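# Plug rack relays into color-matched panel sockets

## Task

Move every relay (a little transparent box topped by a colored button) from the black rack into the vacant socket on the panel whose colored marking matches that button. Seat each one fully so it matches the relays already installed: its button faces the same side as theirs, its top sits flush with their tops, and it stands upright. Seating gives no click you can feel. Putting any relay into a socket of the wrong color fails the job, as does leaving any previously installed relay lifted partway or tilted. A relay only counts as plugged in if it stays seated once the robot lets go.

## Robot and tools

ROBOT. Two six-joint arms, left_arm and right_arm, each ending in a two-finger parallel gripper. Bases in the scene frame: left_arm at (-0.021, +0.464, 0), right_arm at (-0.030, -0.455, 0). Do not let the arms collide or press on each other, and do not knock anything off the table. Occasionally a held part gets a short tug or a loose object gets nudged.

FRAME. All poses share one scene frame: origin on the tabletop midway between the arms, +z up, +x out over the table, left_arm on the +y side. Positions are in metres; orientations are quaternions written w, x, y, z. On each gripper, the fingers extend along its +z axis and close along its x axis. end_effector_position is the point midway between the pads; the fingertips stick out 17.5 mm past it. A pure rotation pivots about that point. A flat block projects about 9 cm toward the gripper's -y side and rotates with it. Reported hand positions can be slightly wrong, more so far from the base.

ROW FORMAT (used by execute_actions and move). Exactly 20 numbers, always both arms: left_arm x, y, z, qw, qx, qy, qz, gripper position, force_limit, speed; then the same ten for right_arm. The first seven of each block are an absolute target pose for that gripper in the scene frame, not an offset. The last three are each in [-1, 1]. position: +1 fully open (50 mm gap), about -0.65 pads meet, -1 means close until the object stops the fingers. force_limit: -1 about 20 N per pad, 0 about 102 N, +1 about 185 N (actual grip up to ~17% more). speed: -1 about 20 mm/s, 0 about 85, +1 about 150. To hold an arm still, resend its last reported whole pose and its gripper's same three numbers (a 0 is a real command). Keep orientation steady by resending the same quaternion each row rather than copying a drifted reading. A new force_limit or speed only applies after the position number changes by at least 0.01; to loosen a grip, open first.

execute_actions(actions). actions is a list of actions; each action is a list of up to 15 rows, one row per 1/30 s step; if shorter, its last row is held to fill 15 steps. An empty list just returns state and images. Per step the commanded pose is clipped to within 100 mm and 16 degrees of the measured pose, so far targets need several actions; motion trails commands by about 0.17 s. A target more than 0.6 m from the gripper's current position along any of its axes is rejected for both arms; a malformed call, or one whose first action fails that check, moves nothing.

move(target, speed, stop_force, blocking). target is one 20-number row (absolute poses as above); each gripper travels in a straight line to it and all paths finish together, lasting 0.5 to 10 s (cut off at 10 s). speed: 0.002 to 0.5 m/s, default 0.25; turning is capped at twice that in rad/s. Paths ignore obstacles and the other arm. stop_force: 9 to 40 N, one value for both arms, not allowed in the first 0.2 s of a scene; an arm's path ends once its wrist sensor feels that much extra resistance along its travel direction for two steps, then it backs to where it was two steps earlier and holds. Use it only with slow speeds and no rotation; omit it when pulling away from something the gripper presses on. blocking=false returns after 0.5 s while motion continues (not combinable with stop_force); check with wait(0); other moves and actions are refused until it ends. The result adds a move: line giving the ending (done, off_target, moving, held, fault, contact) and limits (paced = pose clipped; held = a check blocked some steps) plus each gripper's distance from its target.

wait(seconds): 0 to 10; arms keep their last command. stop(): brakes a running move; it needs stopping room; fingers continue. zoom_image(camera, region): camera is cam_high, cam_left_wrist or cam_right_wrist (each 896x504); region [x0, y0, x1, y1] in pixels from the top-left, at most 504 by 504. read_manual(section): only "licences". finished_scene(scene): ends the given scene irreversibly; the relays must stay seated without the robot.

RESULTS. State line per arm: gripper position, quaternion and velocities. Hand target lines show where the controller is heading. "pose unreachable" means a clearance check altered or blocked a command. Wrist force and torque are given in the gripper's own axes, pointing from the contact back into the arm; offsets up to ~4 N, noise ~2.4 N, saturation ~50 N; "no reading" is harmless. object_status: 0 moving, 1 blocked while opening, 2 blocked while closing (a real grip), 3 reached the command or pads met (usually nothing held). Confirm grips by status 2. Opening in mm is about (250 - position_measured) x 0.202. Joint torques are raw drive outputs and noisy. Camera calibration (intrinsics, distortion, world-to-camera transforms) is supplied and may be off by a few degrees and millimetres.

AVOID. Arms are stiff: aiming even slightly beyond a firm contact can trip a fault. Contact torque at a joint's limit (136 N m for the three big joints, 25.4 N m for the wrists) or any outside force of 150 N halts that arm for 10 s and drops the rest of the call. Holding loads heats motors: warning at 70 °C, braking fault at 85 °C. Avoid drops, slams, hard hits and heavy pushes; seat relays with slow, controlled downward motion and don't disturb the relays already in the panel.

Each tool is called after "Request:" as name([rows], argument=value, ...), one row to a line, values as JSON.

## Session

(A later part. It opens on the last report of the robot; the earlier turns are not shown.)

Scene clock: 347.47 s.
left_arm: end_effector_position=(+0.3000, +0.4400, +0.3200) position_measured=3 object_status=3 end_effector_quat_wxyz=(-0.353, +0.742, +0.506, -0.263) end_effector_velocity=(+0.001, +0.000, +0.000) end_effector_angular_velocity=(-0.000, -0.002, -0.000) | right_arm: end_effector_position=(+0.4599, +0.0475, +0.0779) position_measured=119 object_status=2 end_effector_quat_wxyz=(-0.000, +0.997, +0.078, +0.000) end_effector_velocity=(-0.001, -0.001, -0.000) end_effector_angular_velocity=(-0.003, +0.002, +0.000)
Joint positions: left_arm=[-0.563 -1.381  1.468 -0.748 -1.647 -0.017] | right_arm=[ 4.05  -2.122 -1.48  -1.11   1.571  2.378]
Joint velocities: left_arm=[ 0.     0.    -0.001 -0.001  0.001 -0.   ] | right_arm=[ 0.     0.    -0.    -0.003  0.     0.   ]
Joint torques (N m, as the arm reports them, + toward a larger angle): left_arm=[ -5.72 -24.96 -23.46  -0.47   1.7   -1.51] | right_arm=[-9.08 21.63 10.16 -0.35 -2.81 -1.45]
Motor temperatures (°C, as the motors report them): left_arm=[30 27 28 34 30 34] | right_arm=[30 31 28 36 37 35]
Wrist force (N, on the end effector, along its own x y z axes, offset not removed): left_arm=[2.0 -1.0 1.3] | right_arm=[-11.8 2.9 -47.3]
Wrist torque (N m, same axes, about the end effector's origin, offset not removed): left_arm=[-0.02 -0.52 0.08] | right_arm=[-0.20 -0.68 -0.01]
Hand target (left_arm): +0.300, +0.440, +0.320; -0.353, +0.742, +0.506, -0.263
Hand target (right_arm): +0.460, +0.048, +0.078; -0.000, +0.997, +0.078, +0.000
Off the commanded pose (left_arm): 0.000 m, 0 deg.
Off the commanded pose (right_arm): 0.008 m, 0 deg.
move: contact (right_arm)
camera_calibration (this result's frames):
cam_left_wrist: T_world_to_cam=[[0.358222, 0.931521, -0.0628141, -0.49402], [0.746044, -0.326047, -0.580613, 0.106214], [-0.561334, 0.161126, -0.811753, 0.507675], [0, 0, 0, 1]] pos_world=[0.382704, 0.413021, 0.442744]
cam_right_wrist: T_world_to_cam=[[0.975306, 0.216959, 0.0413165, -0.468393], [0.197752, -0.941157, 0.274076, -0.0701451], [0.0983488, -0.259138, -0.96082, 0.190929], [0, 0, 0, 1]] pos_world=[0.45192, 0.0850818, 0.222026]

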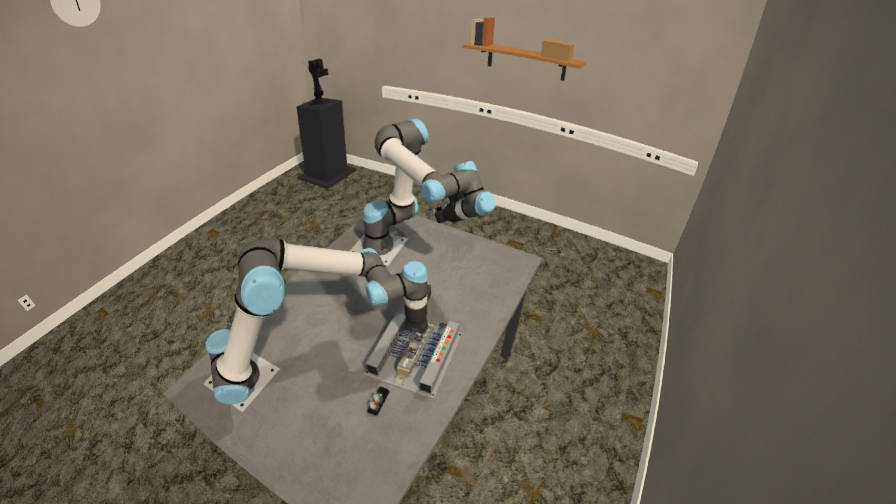

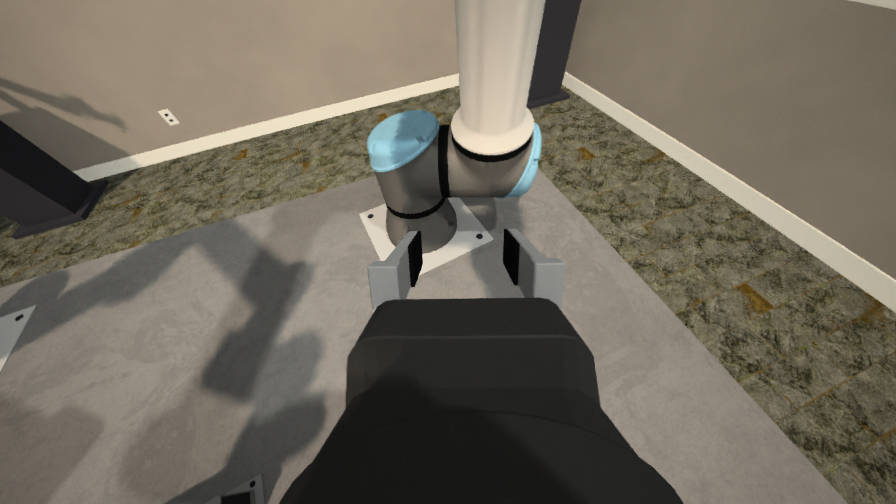

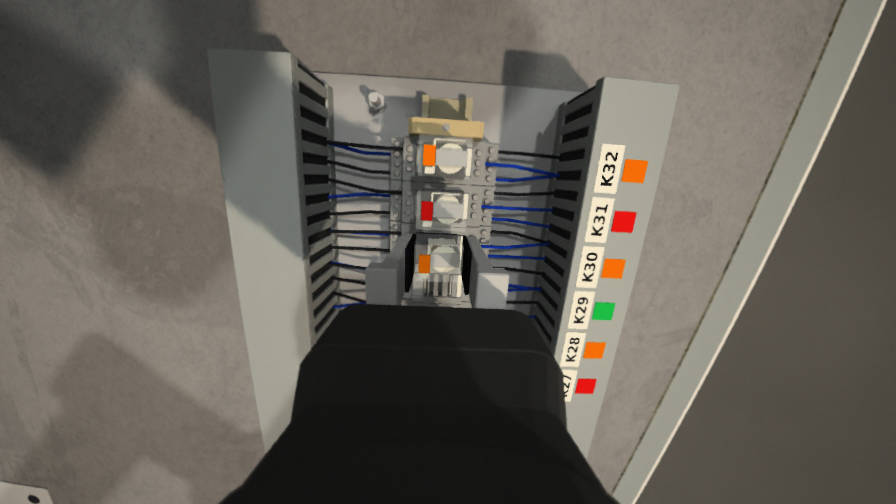

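Request:
move(target=[0.30,0.44,0.32,-0.353,0.742,0.506,-0.263,1,0,0, 0.4595,0.0480,0.0805,0,0.99692,0.07846,0,-1,-0.4,-0.5], speed=0.006)

Request:
move(target=[0.30,0.44,0.32,-0.353,0.742,0.506,-0.263,1,0,0, 0.4591,0.0485,0.0805,0,0.99692,0.07846,0,-1,-0.4,-0.5], speed=0.006)

Request:
move(target=[0.30,0.44,0.32,-0.353,0.742,0.506,-0.263,1,0,0, 0.4591,0.0485,0.070,0,0.99692,0.07846,0,-1,-0.4,-0.5], speed=0.003, stop_force=25)

Scene clock: 354.83 s.
left_arm: end_effector_position=(+0.3000, +0.4400, +0.3200) position_measured=3 object_status=3 end_effector_quat_wxyz=(-0.353, +0.742, +0.506, -0.263) end_effector_velocity=(+0.000, +0.000, +0.000) end_effector_angular_velocity=(-0.000, -0.000, +0.001) | right_arm: end_effector_position=(+0.4596, +0.0479, +0.0803) position_measured=119 object_status=2 end_effector_quat_wxyz=(+0.000, +0.997, +0.078, +0.000) end_effector_velocity=(-0.001, +0.001, +0.001) end_effector_angular_velocity=(+0.001, +0.001, +0.000)
Joint positions: left_arm=[-0.563 -1.381  1.468 -0.748 -1.647 -0.017] | right_arm=[ 4.05  -2.12  -1.476 -1.117  1.571  2.379]
Joint velocities: left_arm=[ 0. -0. -0. -0. -0.  0.] | right_arm=[ 0.001  0.001  0.002 -0.003  0.001  0.   ]
Joint torques (N m, as the arm reports them, + toward a larger angle): left_arm=[ -4.91 -24.89 -22.81  -0.54   2.08  -1.73] | right_arm=[15.63 64.03 34.36  1.69  1.7   2.3 ]
Motor temperatures (°C, as the motors report them): left_arm=[30 27 28 34 30 34] | right_arm=[30 31 28 36 37 35]
Wrist force (N, on the end effector, along its own x y z axes, offset not removed): left_arm=[2.5 -1.0 0.8] | right_arm=[2.2 0.6 1.2]
Wrist torque (N m, same axes, about the end effector's origin, offset not removed): left_arm=[-0.01 -0.56 0.03] | right_arm=[0.21 -0.42 0.02]
Hand target (left_arm): +0.300, +0.440, +0.320; -0.353, +0.742, +0.506, -0.263
Hand target (right_arm): +0.460, +0.048, +0.080; +0.000, +0.997, +0.078, +0.000
Off the commanded pose (left_arm): 0.000 m, 0 deg.
Off the commanded pose (right_arm): 0.000 m, 0 deg.
move: done
camera_calibration (this result's frames):
cam_left_wrist: T_world_to_cam=[[0.358222, 0.931521, -0.0628141, -0.49402], [0.746044, -0.326047, -0.580613, 0.106214], [-0.561334, 0.161126, -0.811753, 0.507675], [0, 0, 0, 1]] pos_world=[0.382704, 0.413021, 0.442744]
cam_right_wrist: T_world_to_cam=[[0.975314, 0.21694, 0.0412255, -0.468299], [0.197703, -0.941012, 0.274609, -0.0703856], [0.0983675, -0.259679, -0.960672, 0.193445], [0, 0, 0, 1]] pos_world=[0.451625, 0.0855931, 0.224472]

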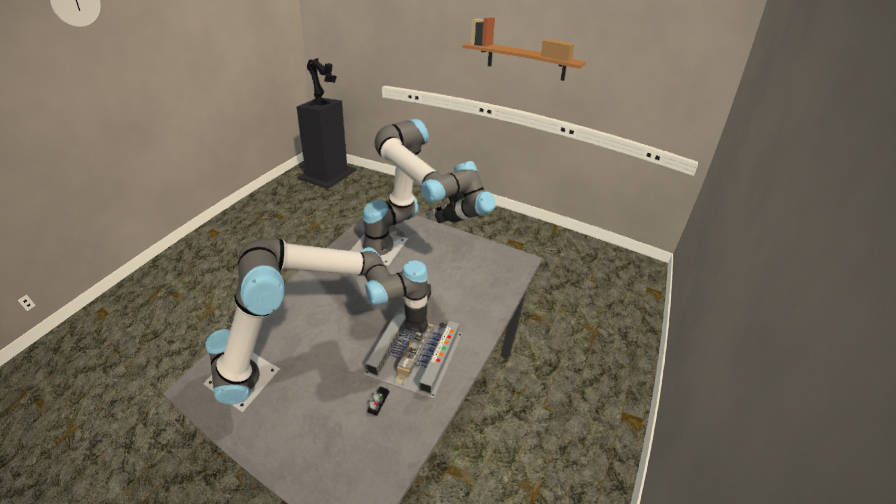

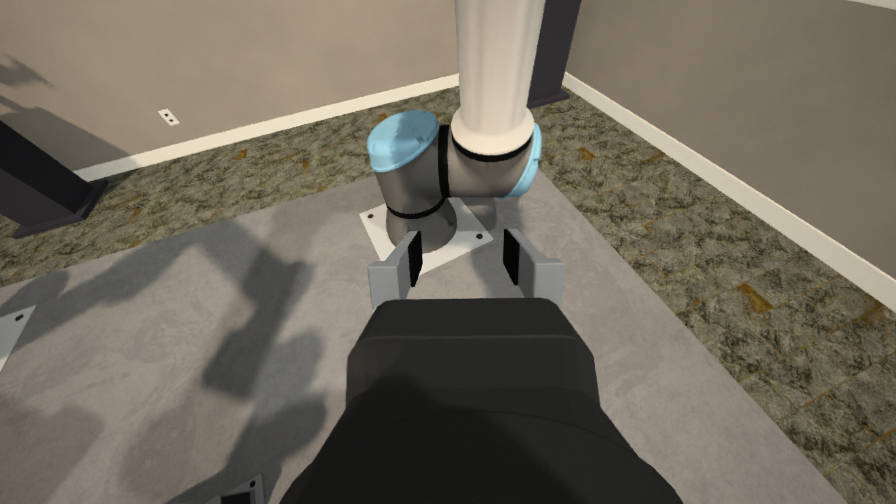

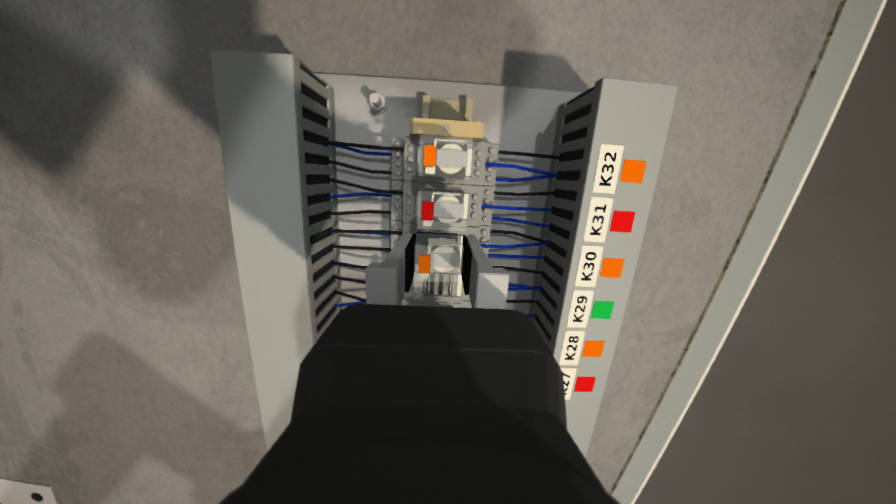

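Scene clock: 355.53 s.
left_arm: end_effector_position=(+0.3000, +0.4400, +0.3200) position_measured=3 object_status=3 end_effector_quat_wxyz=(-0.353, +0.742, +0.506, -0.263) end_effector_velocity=(+0.000, -0.000, +0.000) end_effector_angular_velocity=(-0.001, -0.001, -0.000) | right_arm: end_effector_position=(+0.4591, +0.0485, +0.0805) position_measured=119 object_status=2 end_effector_quat_wxyz=(+0.000, +0.997, +0.078, +0.000) end_effector_velocity=(-0.000, +0.000, +0.000) end_effector_angular_velocity=(+0.001, -0.001, -0.000)
Joint positions: left_arm=[-0.563 -1.381  1.468 -0.748 -1.647 -0.017] | right_arm=[ 4.051 -2.12  -1.476 -1.117  1.571  2.379]
Joint velocities: left_arm=[ 0.    -0.    -0.001 -0.     0.     0.   ] | right_arm=[ 0.     0.    -0.     0.001 -0.     0.   ]
Joint torques (N m, as the arm reports them, + toward a larger angle): left_arm=[ -5.05 -23.56 -23.35  -0.8    2.04  -1.74] | right_arm=[13.67 62.71 35.11  2.17  1.65  2.6 ]
Motor temperatures (°C, as the motors report them): left_arm=[30 27 28 34 30 34] | right_arm=[30 31 28 36 37 35]
Wrist force (N, on the end effector, along its own x y z axes, offset not removed): left_arm=[2.3 -1.6 1.2] | right_arm=[1.4 1.4 0.8]
Wrist torque (N m, same axes, about the end effector's origin, offset not removed): left_arm=[-0.13 -0.47 0.11] | right_arm=[0.32 -0.24 0.01]
Hand target (left_arm): +0.300, +0.440, +0.320; -0.353, +0.742, +0.506, -0.263
Hand target (right_arm): +0.459, +0.049, +0.080; +0.000, +0.997, +0.078, +0.000
Off the commanded pose (left_arm): 0.000 m, 0 deg.
Off the commanded pose (right_arm): 0.000 m, 0 deg.
move: done
camera_calibration (this result's frames):
cam_left_wrist: T_world_to_cam=[[0.358222, 0.931521, -0.0628143, -0.49402], [0.746044, -0.326047, -0.580614, 0.106214], [-0.561334, 0.161126, -0.811753, 0.507675], [0, 0, 0, 1]] pos_world=[0.382704, 0.413021, 0.442744]
cam_right_wrist: T_world_to_cam=[[0.975311, 0.216972, 0.0411246, -0.467968], [0.197777, -0.941043, 0.274451, -0.0698403], [0.0982482, -0.259541, -0.960721, 0.193838], [0, 0, 0, 1]] pos_world=[0.451182, 0.0861224, 0.224637]

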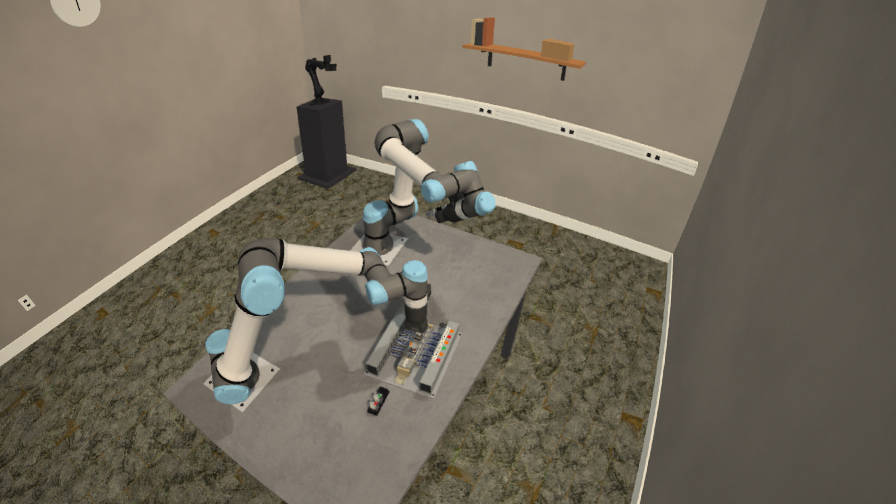

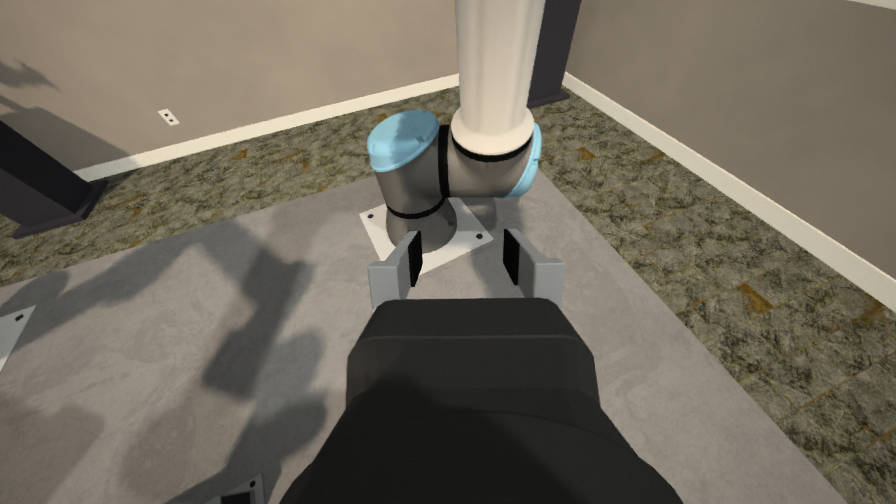

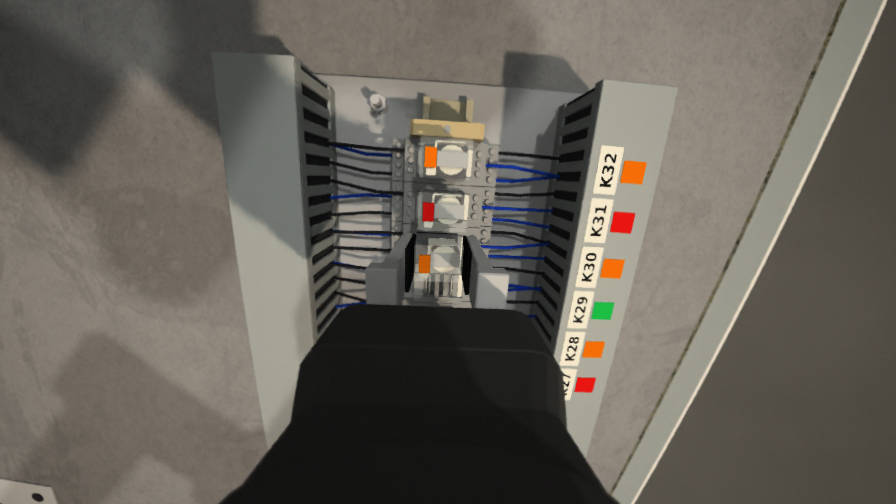

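Scene clock: 356.70 s.
left_arm: end_effector_position=(+0.3000, +0.4400, +0.3200) position_measured=3 object_status=3 end_effector_quat_wxyz=(-0.353, +0.742, +0.506, -0.263) end_effector_velocity=(-0.000, -0.000, +0.000) end_effector_angular_velocity=(+0.001, +0.001, -0.001) | right_arm: end_effector_position=(+0.4591, +0.0485, +0.0782) position_measured=119 object_status=2 end_effector_quat_wxyz=(-0.000, +0.997, +0.078, +0.000) end_effector_velocity=(-0.000, -0.000, +0.000) end_effector_angular_velocity=(-0.001, +0.001, -0.000)
Joint positions: left_arm=[-0.563 -1.381  1.468 -0.748 -1.647 -0.017] | right_arm=[ 4.051 -2.122 -1.479 -1.112  1.571  2.379]
Joint velocities: left_arm=[-0.001 -0.     0.001  0.001  0.    -0.   ] | right_arm=[ 0.     0.001 -0.    -0.002  0.     0.   ]
Joint torques (N m, as the arm reports them, + toward a larger angle): left_arm=[ -5.83 -23.63 -22.14  -0.46   2.06  -1.57] | right_arm=[12.49 30.7  15.74  0.13 -0.72  2.06]
Motor temperatures (°C, as the motors report them): left_arm=[30 27 28 34 30 34] | right_arm=[30 31 28 36 37 35]
Wrist force (N, on the end effector, along its own x y z axes, offset not removed): left_arm=[3.1 0.3 0.1] | right_arm=[-6.2 2.7 -32.2]
Wrist torque (N m, same axes, about the end effector's origin, offset not removed): left_arm=[0.16 -0.67 0.06] | right_arm=[-0.07 -0.30 0.12]
Hand target (left_arm): +0.300, +0.440, +0.320; -0.353, +0.742, +0.506, -0.263
Hand target (right_arm): +0.459, +0.049, +0.078; -0.000, +0.997, +0.078, +0.000
Off the commanded pose (left_arm): 0.000 m, 0 deg.
Off the commanded pose (right_arm): 0.008 m, 0 deg.
move: contact (right_arm)
camera_calibration (this result's frames):
cam_left_wrist: T_world_to_cam=[[0.358222, 0.931521, -0.0628141, -0.49402], [0.746044, -0.326047, -0.580614, 0.106214], [-0.561334, 0.161126, -0.811753, 0.507675], [0, 0, 0, 1]] pos_world=[0.382704, 0.413021, 0.442744]
cam_right_wrist: T_world_to_cam=[[0.975309, 0.216971, 0.0411902, -0.46786], [0.197781, -0.941105, 0.274234, -0.0691351], [0.0982652, -0.259316, -0.96078, 0.191601], [0, 0, 0, 1]] pos_world=[0.451154, 0.0861343, 0.222317]

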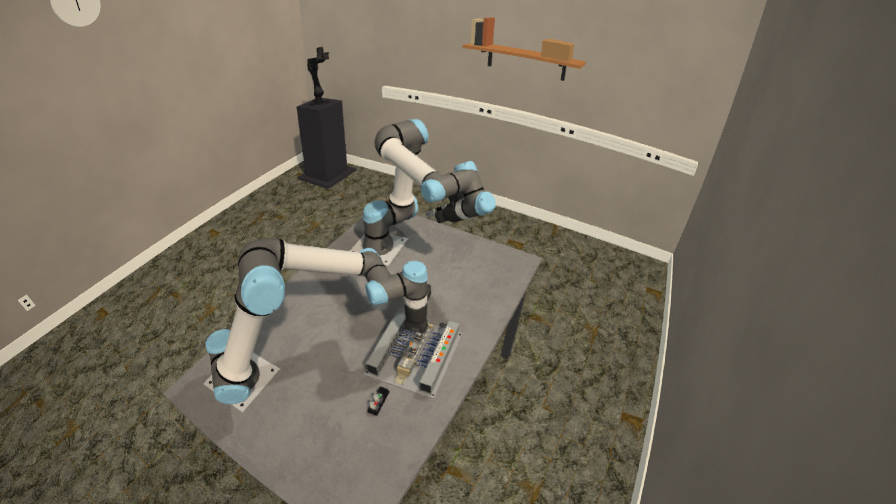

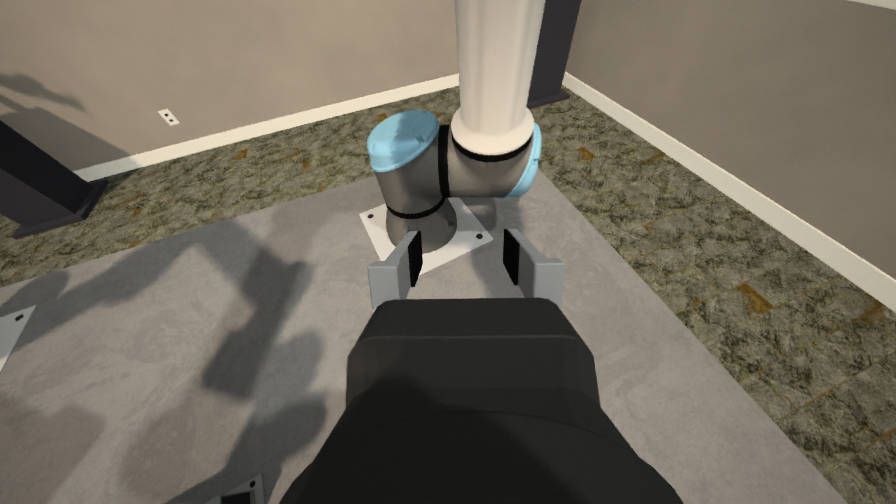

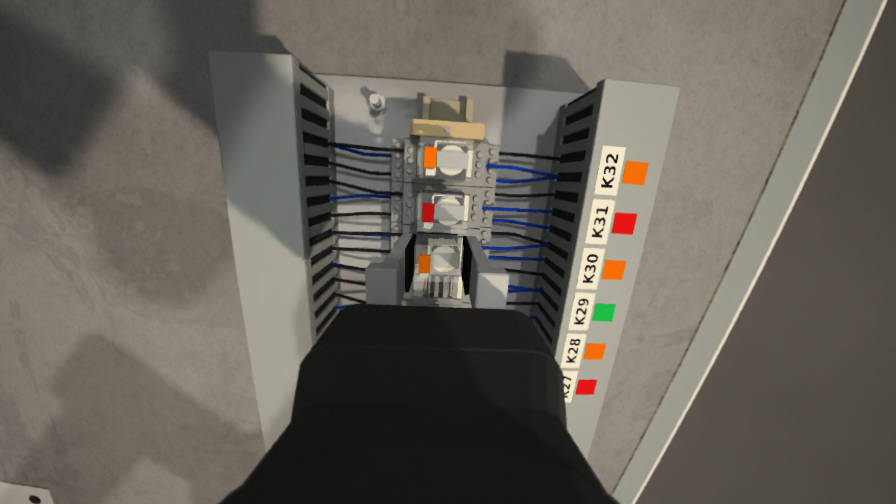

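Request:
zoom_image(camera="cam_right_wrist", region=[395, 190, 495, 305])

Region (395, 190, 495, 305) of cam_right_wrist's 896x504 image, scaled by 4.383, with more detail than that image has; it fills the left 438 columns of this view, and the rest is white.

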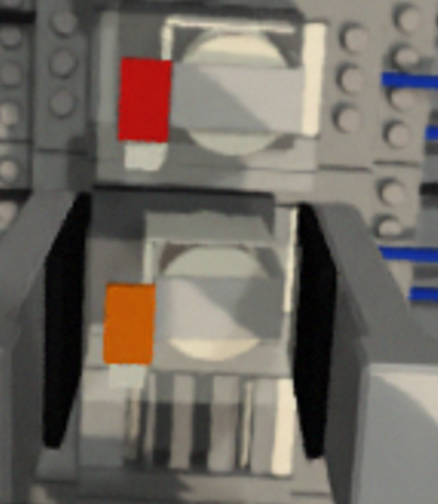

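Request:
move(target=[0.30,0.44,0.32,-0.353,0.742,0.506,-0.263,1,0,0, 0.4589,0.0480,0.0802,0,0.99692,0.07846,0,-1,-0.4,-0.5], speed=0.006)

Request:
move(target=[0.30,0.44,0.32,-0.353,0.742,0.506,-0.263,1,0,0, 0.45863,0.04743,0.0802,0,0.99692,0.07846,0,-1,-0.4,-0.5], speed=0.006)

Request:
move(target=[0.30,0.44,0.32,-0.353,0.742,0.506,-0.263,1,0,0, 0.45863,0.04743,0.070,0,0.99692,0.07846,0,-1,-0.4,-0.5], speed=0.003, stop_force=14)

Scene clock: 387.63 s.
left_arm: end_effector_position=(+0.3000, +0.4400, +0.3200) position_measured=3 object_status=3 end_effector_quat_wxyz=(-0.353, +0.742, +0.506, -0.263) end_effector_velocity=(-0.000, +0.000, +0.000) end_effector_angular_velocity=(+0.000, +0.001, +0.001) | right_arm: end_effector_position=(+0.4589, +0.0481, +0.0801) position_measured=119 object_status=2 end_effector_quat_wxyz=(+0.000, +0.997, +0.078, +0.000) end_effector_velocity=(-0.000, -0.000, +0.001) end_effector_angular_velocity=(-0.000, +0.000, +0.001)
Joint positions: left_arm=[-0.563 -1.381  1.468 -0.748 -1.647 -0.017] | right_arm=[ 4.051 -2.119 -1.478 -1.115  1.571  2.379]
Joint velocities: left_arm=[ 0.001 -0.     0.001  0.001 -0.    -0.   ] | right_arm=[-0.     0.002  0.    -0.002  0.    -0.001]
Joint torques (N m, as the arm reports them, + toward a larger angle): left_arm=[ -5.05 -24.94 -22.83  -0.53   2.09  -1.67] | right_arm=[-9.41 62.96 33.71  1.9  -0.16 -2.36]
Motor temperatures (°C, as the motors report them): left_arm=[30 27 28 34 30 34] | right_arm=[30 31 28 36 37 35]
Wrist force (N, on the end effector, along its own x y z axes, offset not removed): left_arm=[2.3 -1.7 1.0] | right_arm=[2.3 1.1 -1.0]
Wrist torque (N m, same axes, about the end effector's origin, offset not removed): left_arm=[-0.15 -0.61 0.04] | right_arm=[0.17 -0.37 0.02]
Hand target (left_arm): +0.300, +0.440, +0.320; -0.353, +0.742, +0.506, -0.263
Hand target (right_arm): +0.459, +0.048, +0.080; -0.000, +0.997, +0.078, +0.000
Off the commanded pose (left_arm): 0.000 m, 0 deg.
Off the commanded pose (right_arm): 0.000 m, 0 deg.
move: done
camera_calibration (this result's frames):
cam_left_wrist: T_world_to_cam=[[0.358222, 0.931521, -0.0628139, -0.49402], [0.746044, -0.326047, -0.580613, 0.106214], [-0.561334, 0.161127, -0.811753, 0.507675], [0, 0, 0, 1]] pos_world=[0.382704, 0.413021, 0.442744]
cam_right_wrist: T_world_to_cam=[[0.975292, 0.217053, 0.0411448, -0.4676], [0.197844, -0.941017, 0.274491, -0.070075], [0.098297, -0.259569, -0.960709, 0.193358], [0, 0, 0, 1]] pos_world=[0.450904, 0.0857417, 0.224235]

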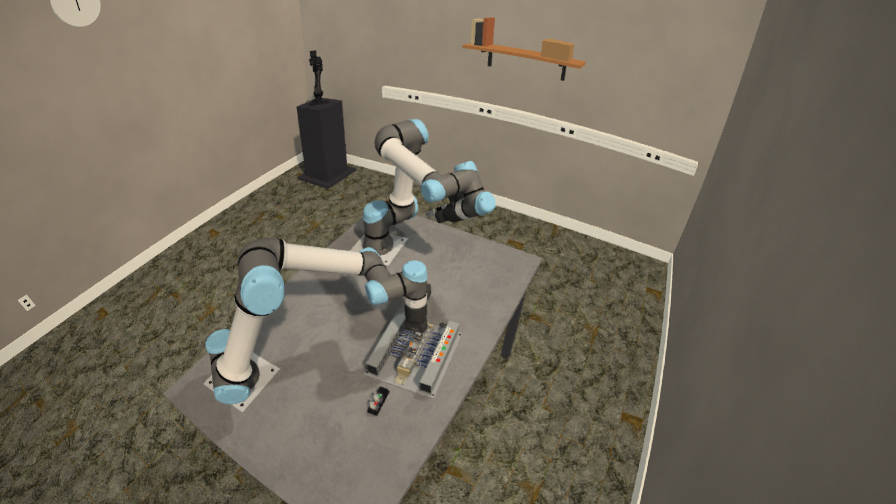

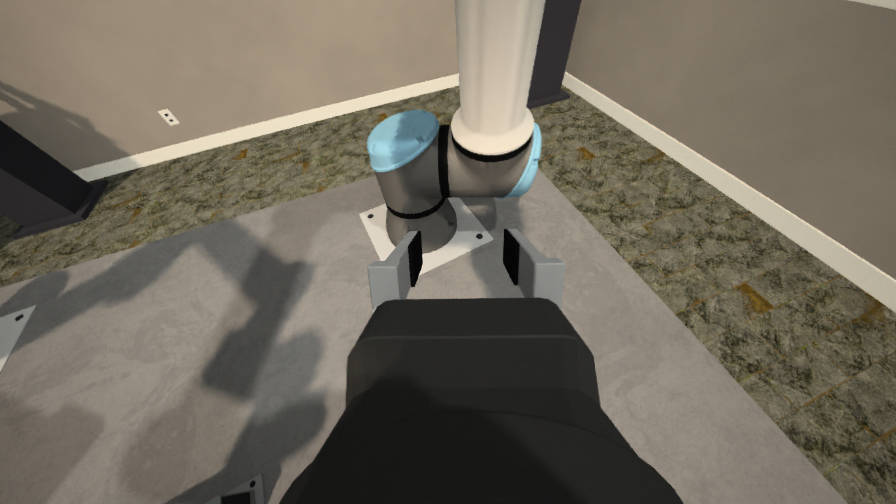

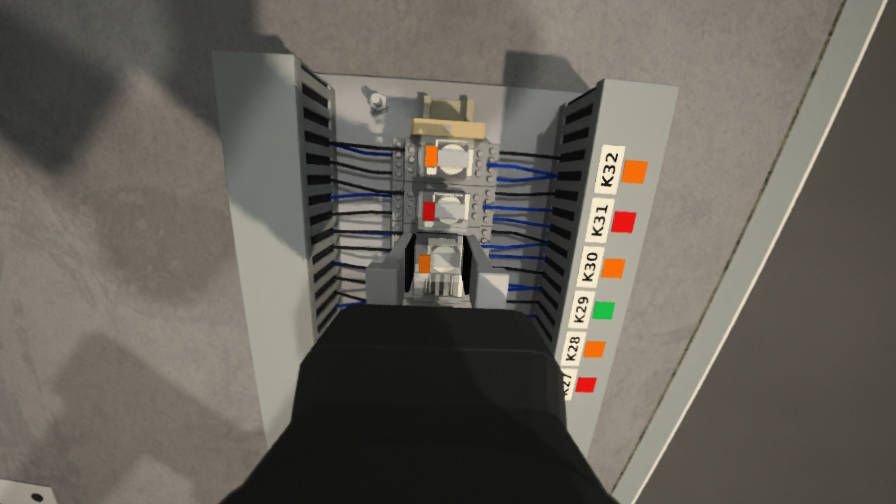

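Scene clock: 388.33 s.
left_arm: end_effector_position=(+0.3000, +0.4400, +0.3200) position_measured=3 object_status=3 end_effector_quat_wxyz=(-0.353, +0.742, +0.506, -0.263) end_effector_velocity=(+0.000, -0.000, +0.000) end_effector_angular_velocity=(-0.000, -0.000, -0.000) | right_arm: end_effector_position=(+0.4587, +0.0475, +0.0802) position_measured=119 object_status=2 end_effector_quat_wxyz=(+0.000, +0.997, +0.078, +0.000) end_effector_velocity=(-0.000, -0.000, +0.000) end_effector_angular_velocity=(+0.000, +0.000, -0.000)
Joint positions: left_arm=[-0.563 -1.381  1.468 -0.748 -1.647 -0.017] | right_arm=[ 4.051 -2.118 -1.48  -1.115  1.571  2.379]
Joint velocities: left_arm=[-0.  0. -0. -0. -0.  0.] | right_arm=[-0.     0.001 -0.001  0.001  0.    -0.   ]
Joint torques (N m, as the arm reports them, + toward a larger angle): left_arm=[ -5.42 -25.77 -22.8   -0.71   2.17  -1.76] | right_arm=[-12.35  64.3   12.04   4.83   0.78  -2.16]
Motor temperatures (°C, as the motors report them): left_arm=[30 27 28 34 30 34] | right_arm=[30 31 28 36 37 35]
Wrist force (N, on the end effector, along its own x y z axes, offset not removed): left_arm=[2.5 -1.5 0.0] | right_arm=[1.0 0.0 0.7]
Wrist torque (N m, same axes, about the end effector's origin, offset not removed): left_arm=[-0.25 -0.65 0.07] | right_arm=[0.16 -0.13 -0.02]
Hand target (left_arm): +0.300, +0.440, +0.320; -0.353, +0.742, +0.506, -0.263
Hand target (right_arm): +0.459, +0.047, +0.080; -0.000, +0.997, +0.078, -0.000
Off the commanded pose (left_arm): 0.000 m, 0 deg.
Off the commanded pose (right_arm): 0.000 m, 0 deg.
move: done
camera_calibration (this result's frames):
cam_left_wrist: T_world_to_cam=[[0.358222, 0.931521, -0.0628141, -0.49402], [0.746044, -0.326047, -0.580614, 0.106214], [-0.561334, 0.161127, -0.811753, 0.507675], [0, 0, 0, 1]] pos_world=[0.382704, 0.413021, 0.442744]
cam_right_wrist: T_world_to_cam=[[0.975308, 0.216979, 0.0411648, -0.467278], [0.19777, -0.941038, 0.274473, -0.070625], [0.0982924, -0.259555, -0.960713, 0.193323], [0, 0, 0, 1]] pos_world=[0.450706, 0.0851064, 0.224348]

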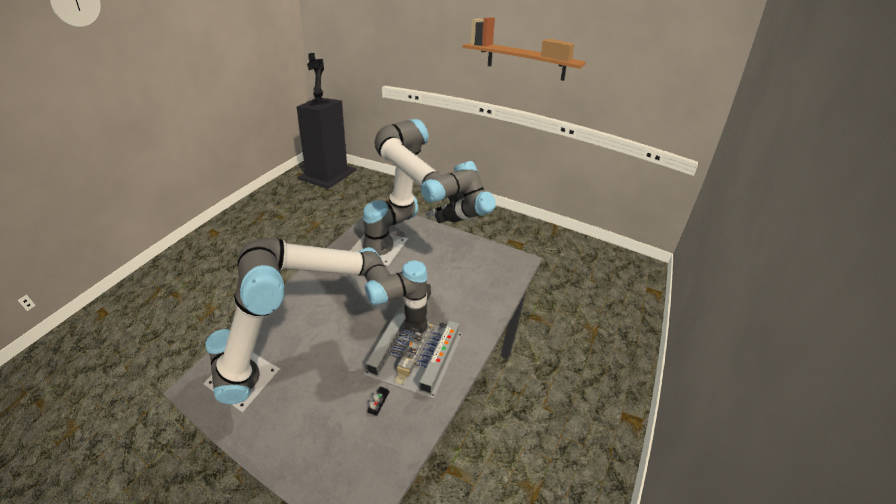

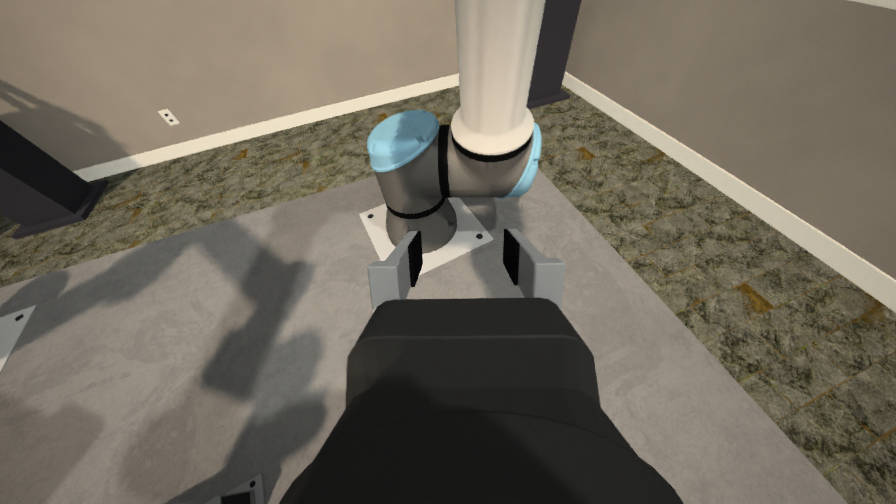

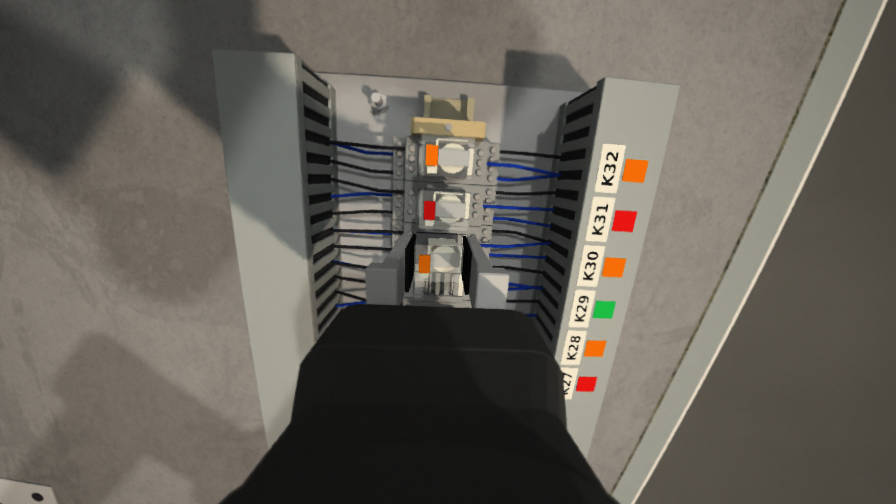

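Scene clock: 389.33 s.
left_arm: end_effector_position=(+0.3000, +0.4400, +0.3200) position_measured=3 object_status=3 end_effector_quat_wxyz=(-0.353, +0.742, +0.506, -0.263) end_effector_velocity=(-0.000, -0.000, +0.000) end_effector_angular_velocity=(-0.000, +0.001, +0.001) | right_arm: end_effector_position=(+0.4586, +0.0475, +0.0784) position_measured=119 object_status=2 end_effector_quat_wxyz=(-0.000, +0.997, +0.078, +0.000) end_effector_velocity=(-0.001, -0.001, -0.001) end_effector_angular_velocity=(-0.005, +0.004, +0.000)
Joint positions: left_arm=[-0.563 -1.381  1.468 -0.748 -1.647 -0.017] | right_arm=[ 4.051 -2.12  -1.482 -1.111  1.571  2.379]
Joint velocities: left_arm=[ 0.    -0.    -0.     0.001 -0.001  0.   ] | right_arm=[ 0.    -0.    -0.    -0.006  0.     0.   ]
Joint torques (N m, as the arm reports them, + toward a larger angle): left_arm=[ -4.8  -24.58 -23.94  -0.41   2.5   -1.65] | right_arm=[-10.71  35.19  17.58   0.55  -0.07  -1.96]
Motor temperatures (°C, as the motors report them): left_arm=[30 27 28 34 30 34] | right_arm=[30 31 28 36 37 35]
Wrist force (N, on the end effector, along its own x y z axes, offset not removed): left_arm=[2.2 -1.2 -0.2] | right_arm=[-4.3 3.5 -25.2]
Wrist torque (N m, same axes, about the end effector's origin, offset not removed): left_arm=[-0.12 -0.51 0.01] | right_arm=[0.20 -0.24 0.04]
Hand target (left_arm): +0.300, +0.440, +0.320; -0.353, +0.742, +0.506, -0.263
Hand target (right_arm): +0.459, +0.048, +0.079; -0.000, +0.997, +0.078, +0.000
Off the commanded pose (left_arm): 0.000 m, 0 deg.
Off the commanded pose (right_arm): 0.008 m, 0 deg.
move: contact (right_arm)
camera_calibration (this result's frames):
cam_left_wrist: T_world_to_cam=[[0.358222, 0.931521, -0.062814, -0.49402], [0.746044, -0.326047, -0.580614, 0.106214], [-0.561334, 0.161126, -0.811753, 0.507675], [0, 0, 0, 1]] pos_world=[0.382704, 0.413021, 0.442744]
cam_right_wrist: T_world_to_cam=[[0.975308, 0.216972, 0.0412064, -0.467192], [0.19777, -0.941086, 0.274308, -0.0700852], [0.0982959, -0.259385, -0.960759, 0.191552], [0, 0, 0, 1]] pos_world=[0.450688, 0.0850973, 0.222511]

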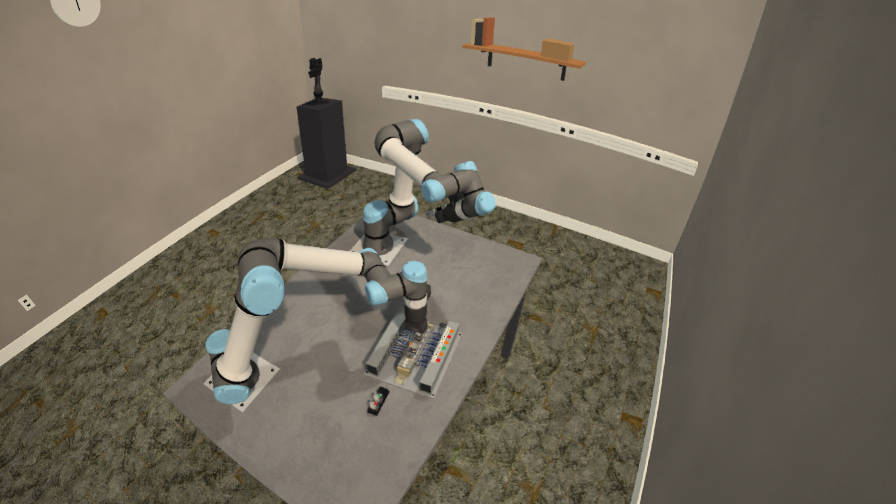

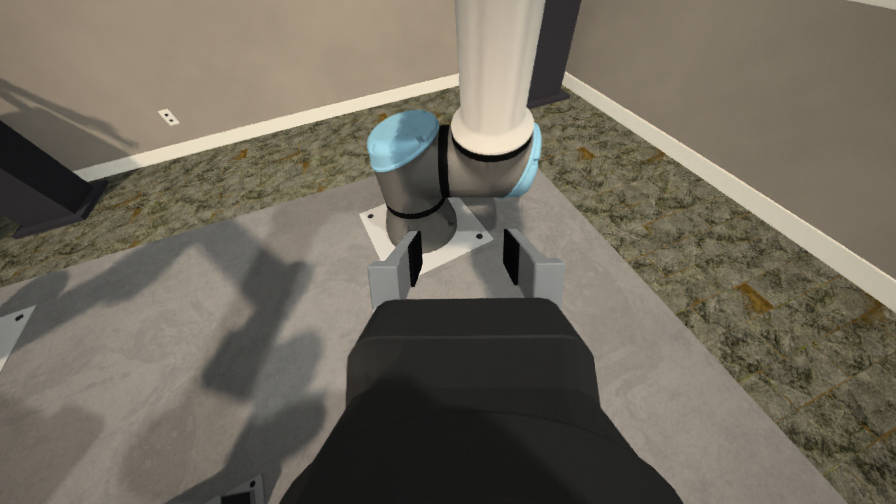

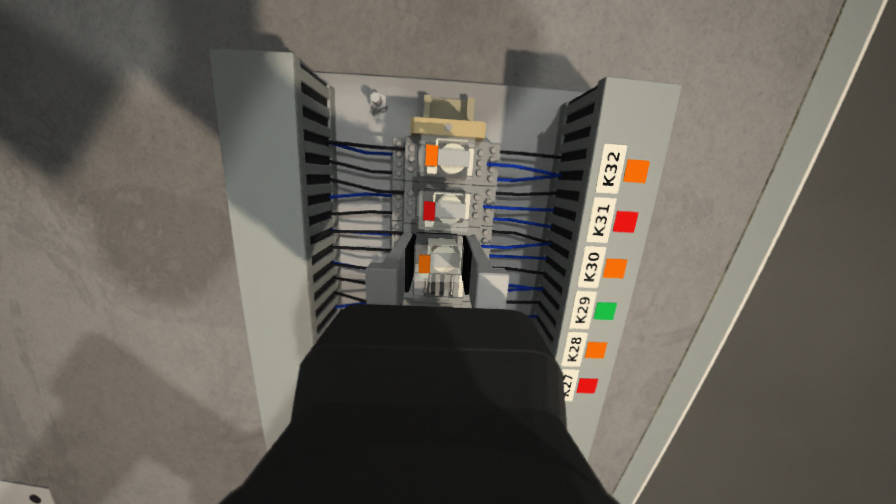

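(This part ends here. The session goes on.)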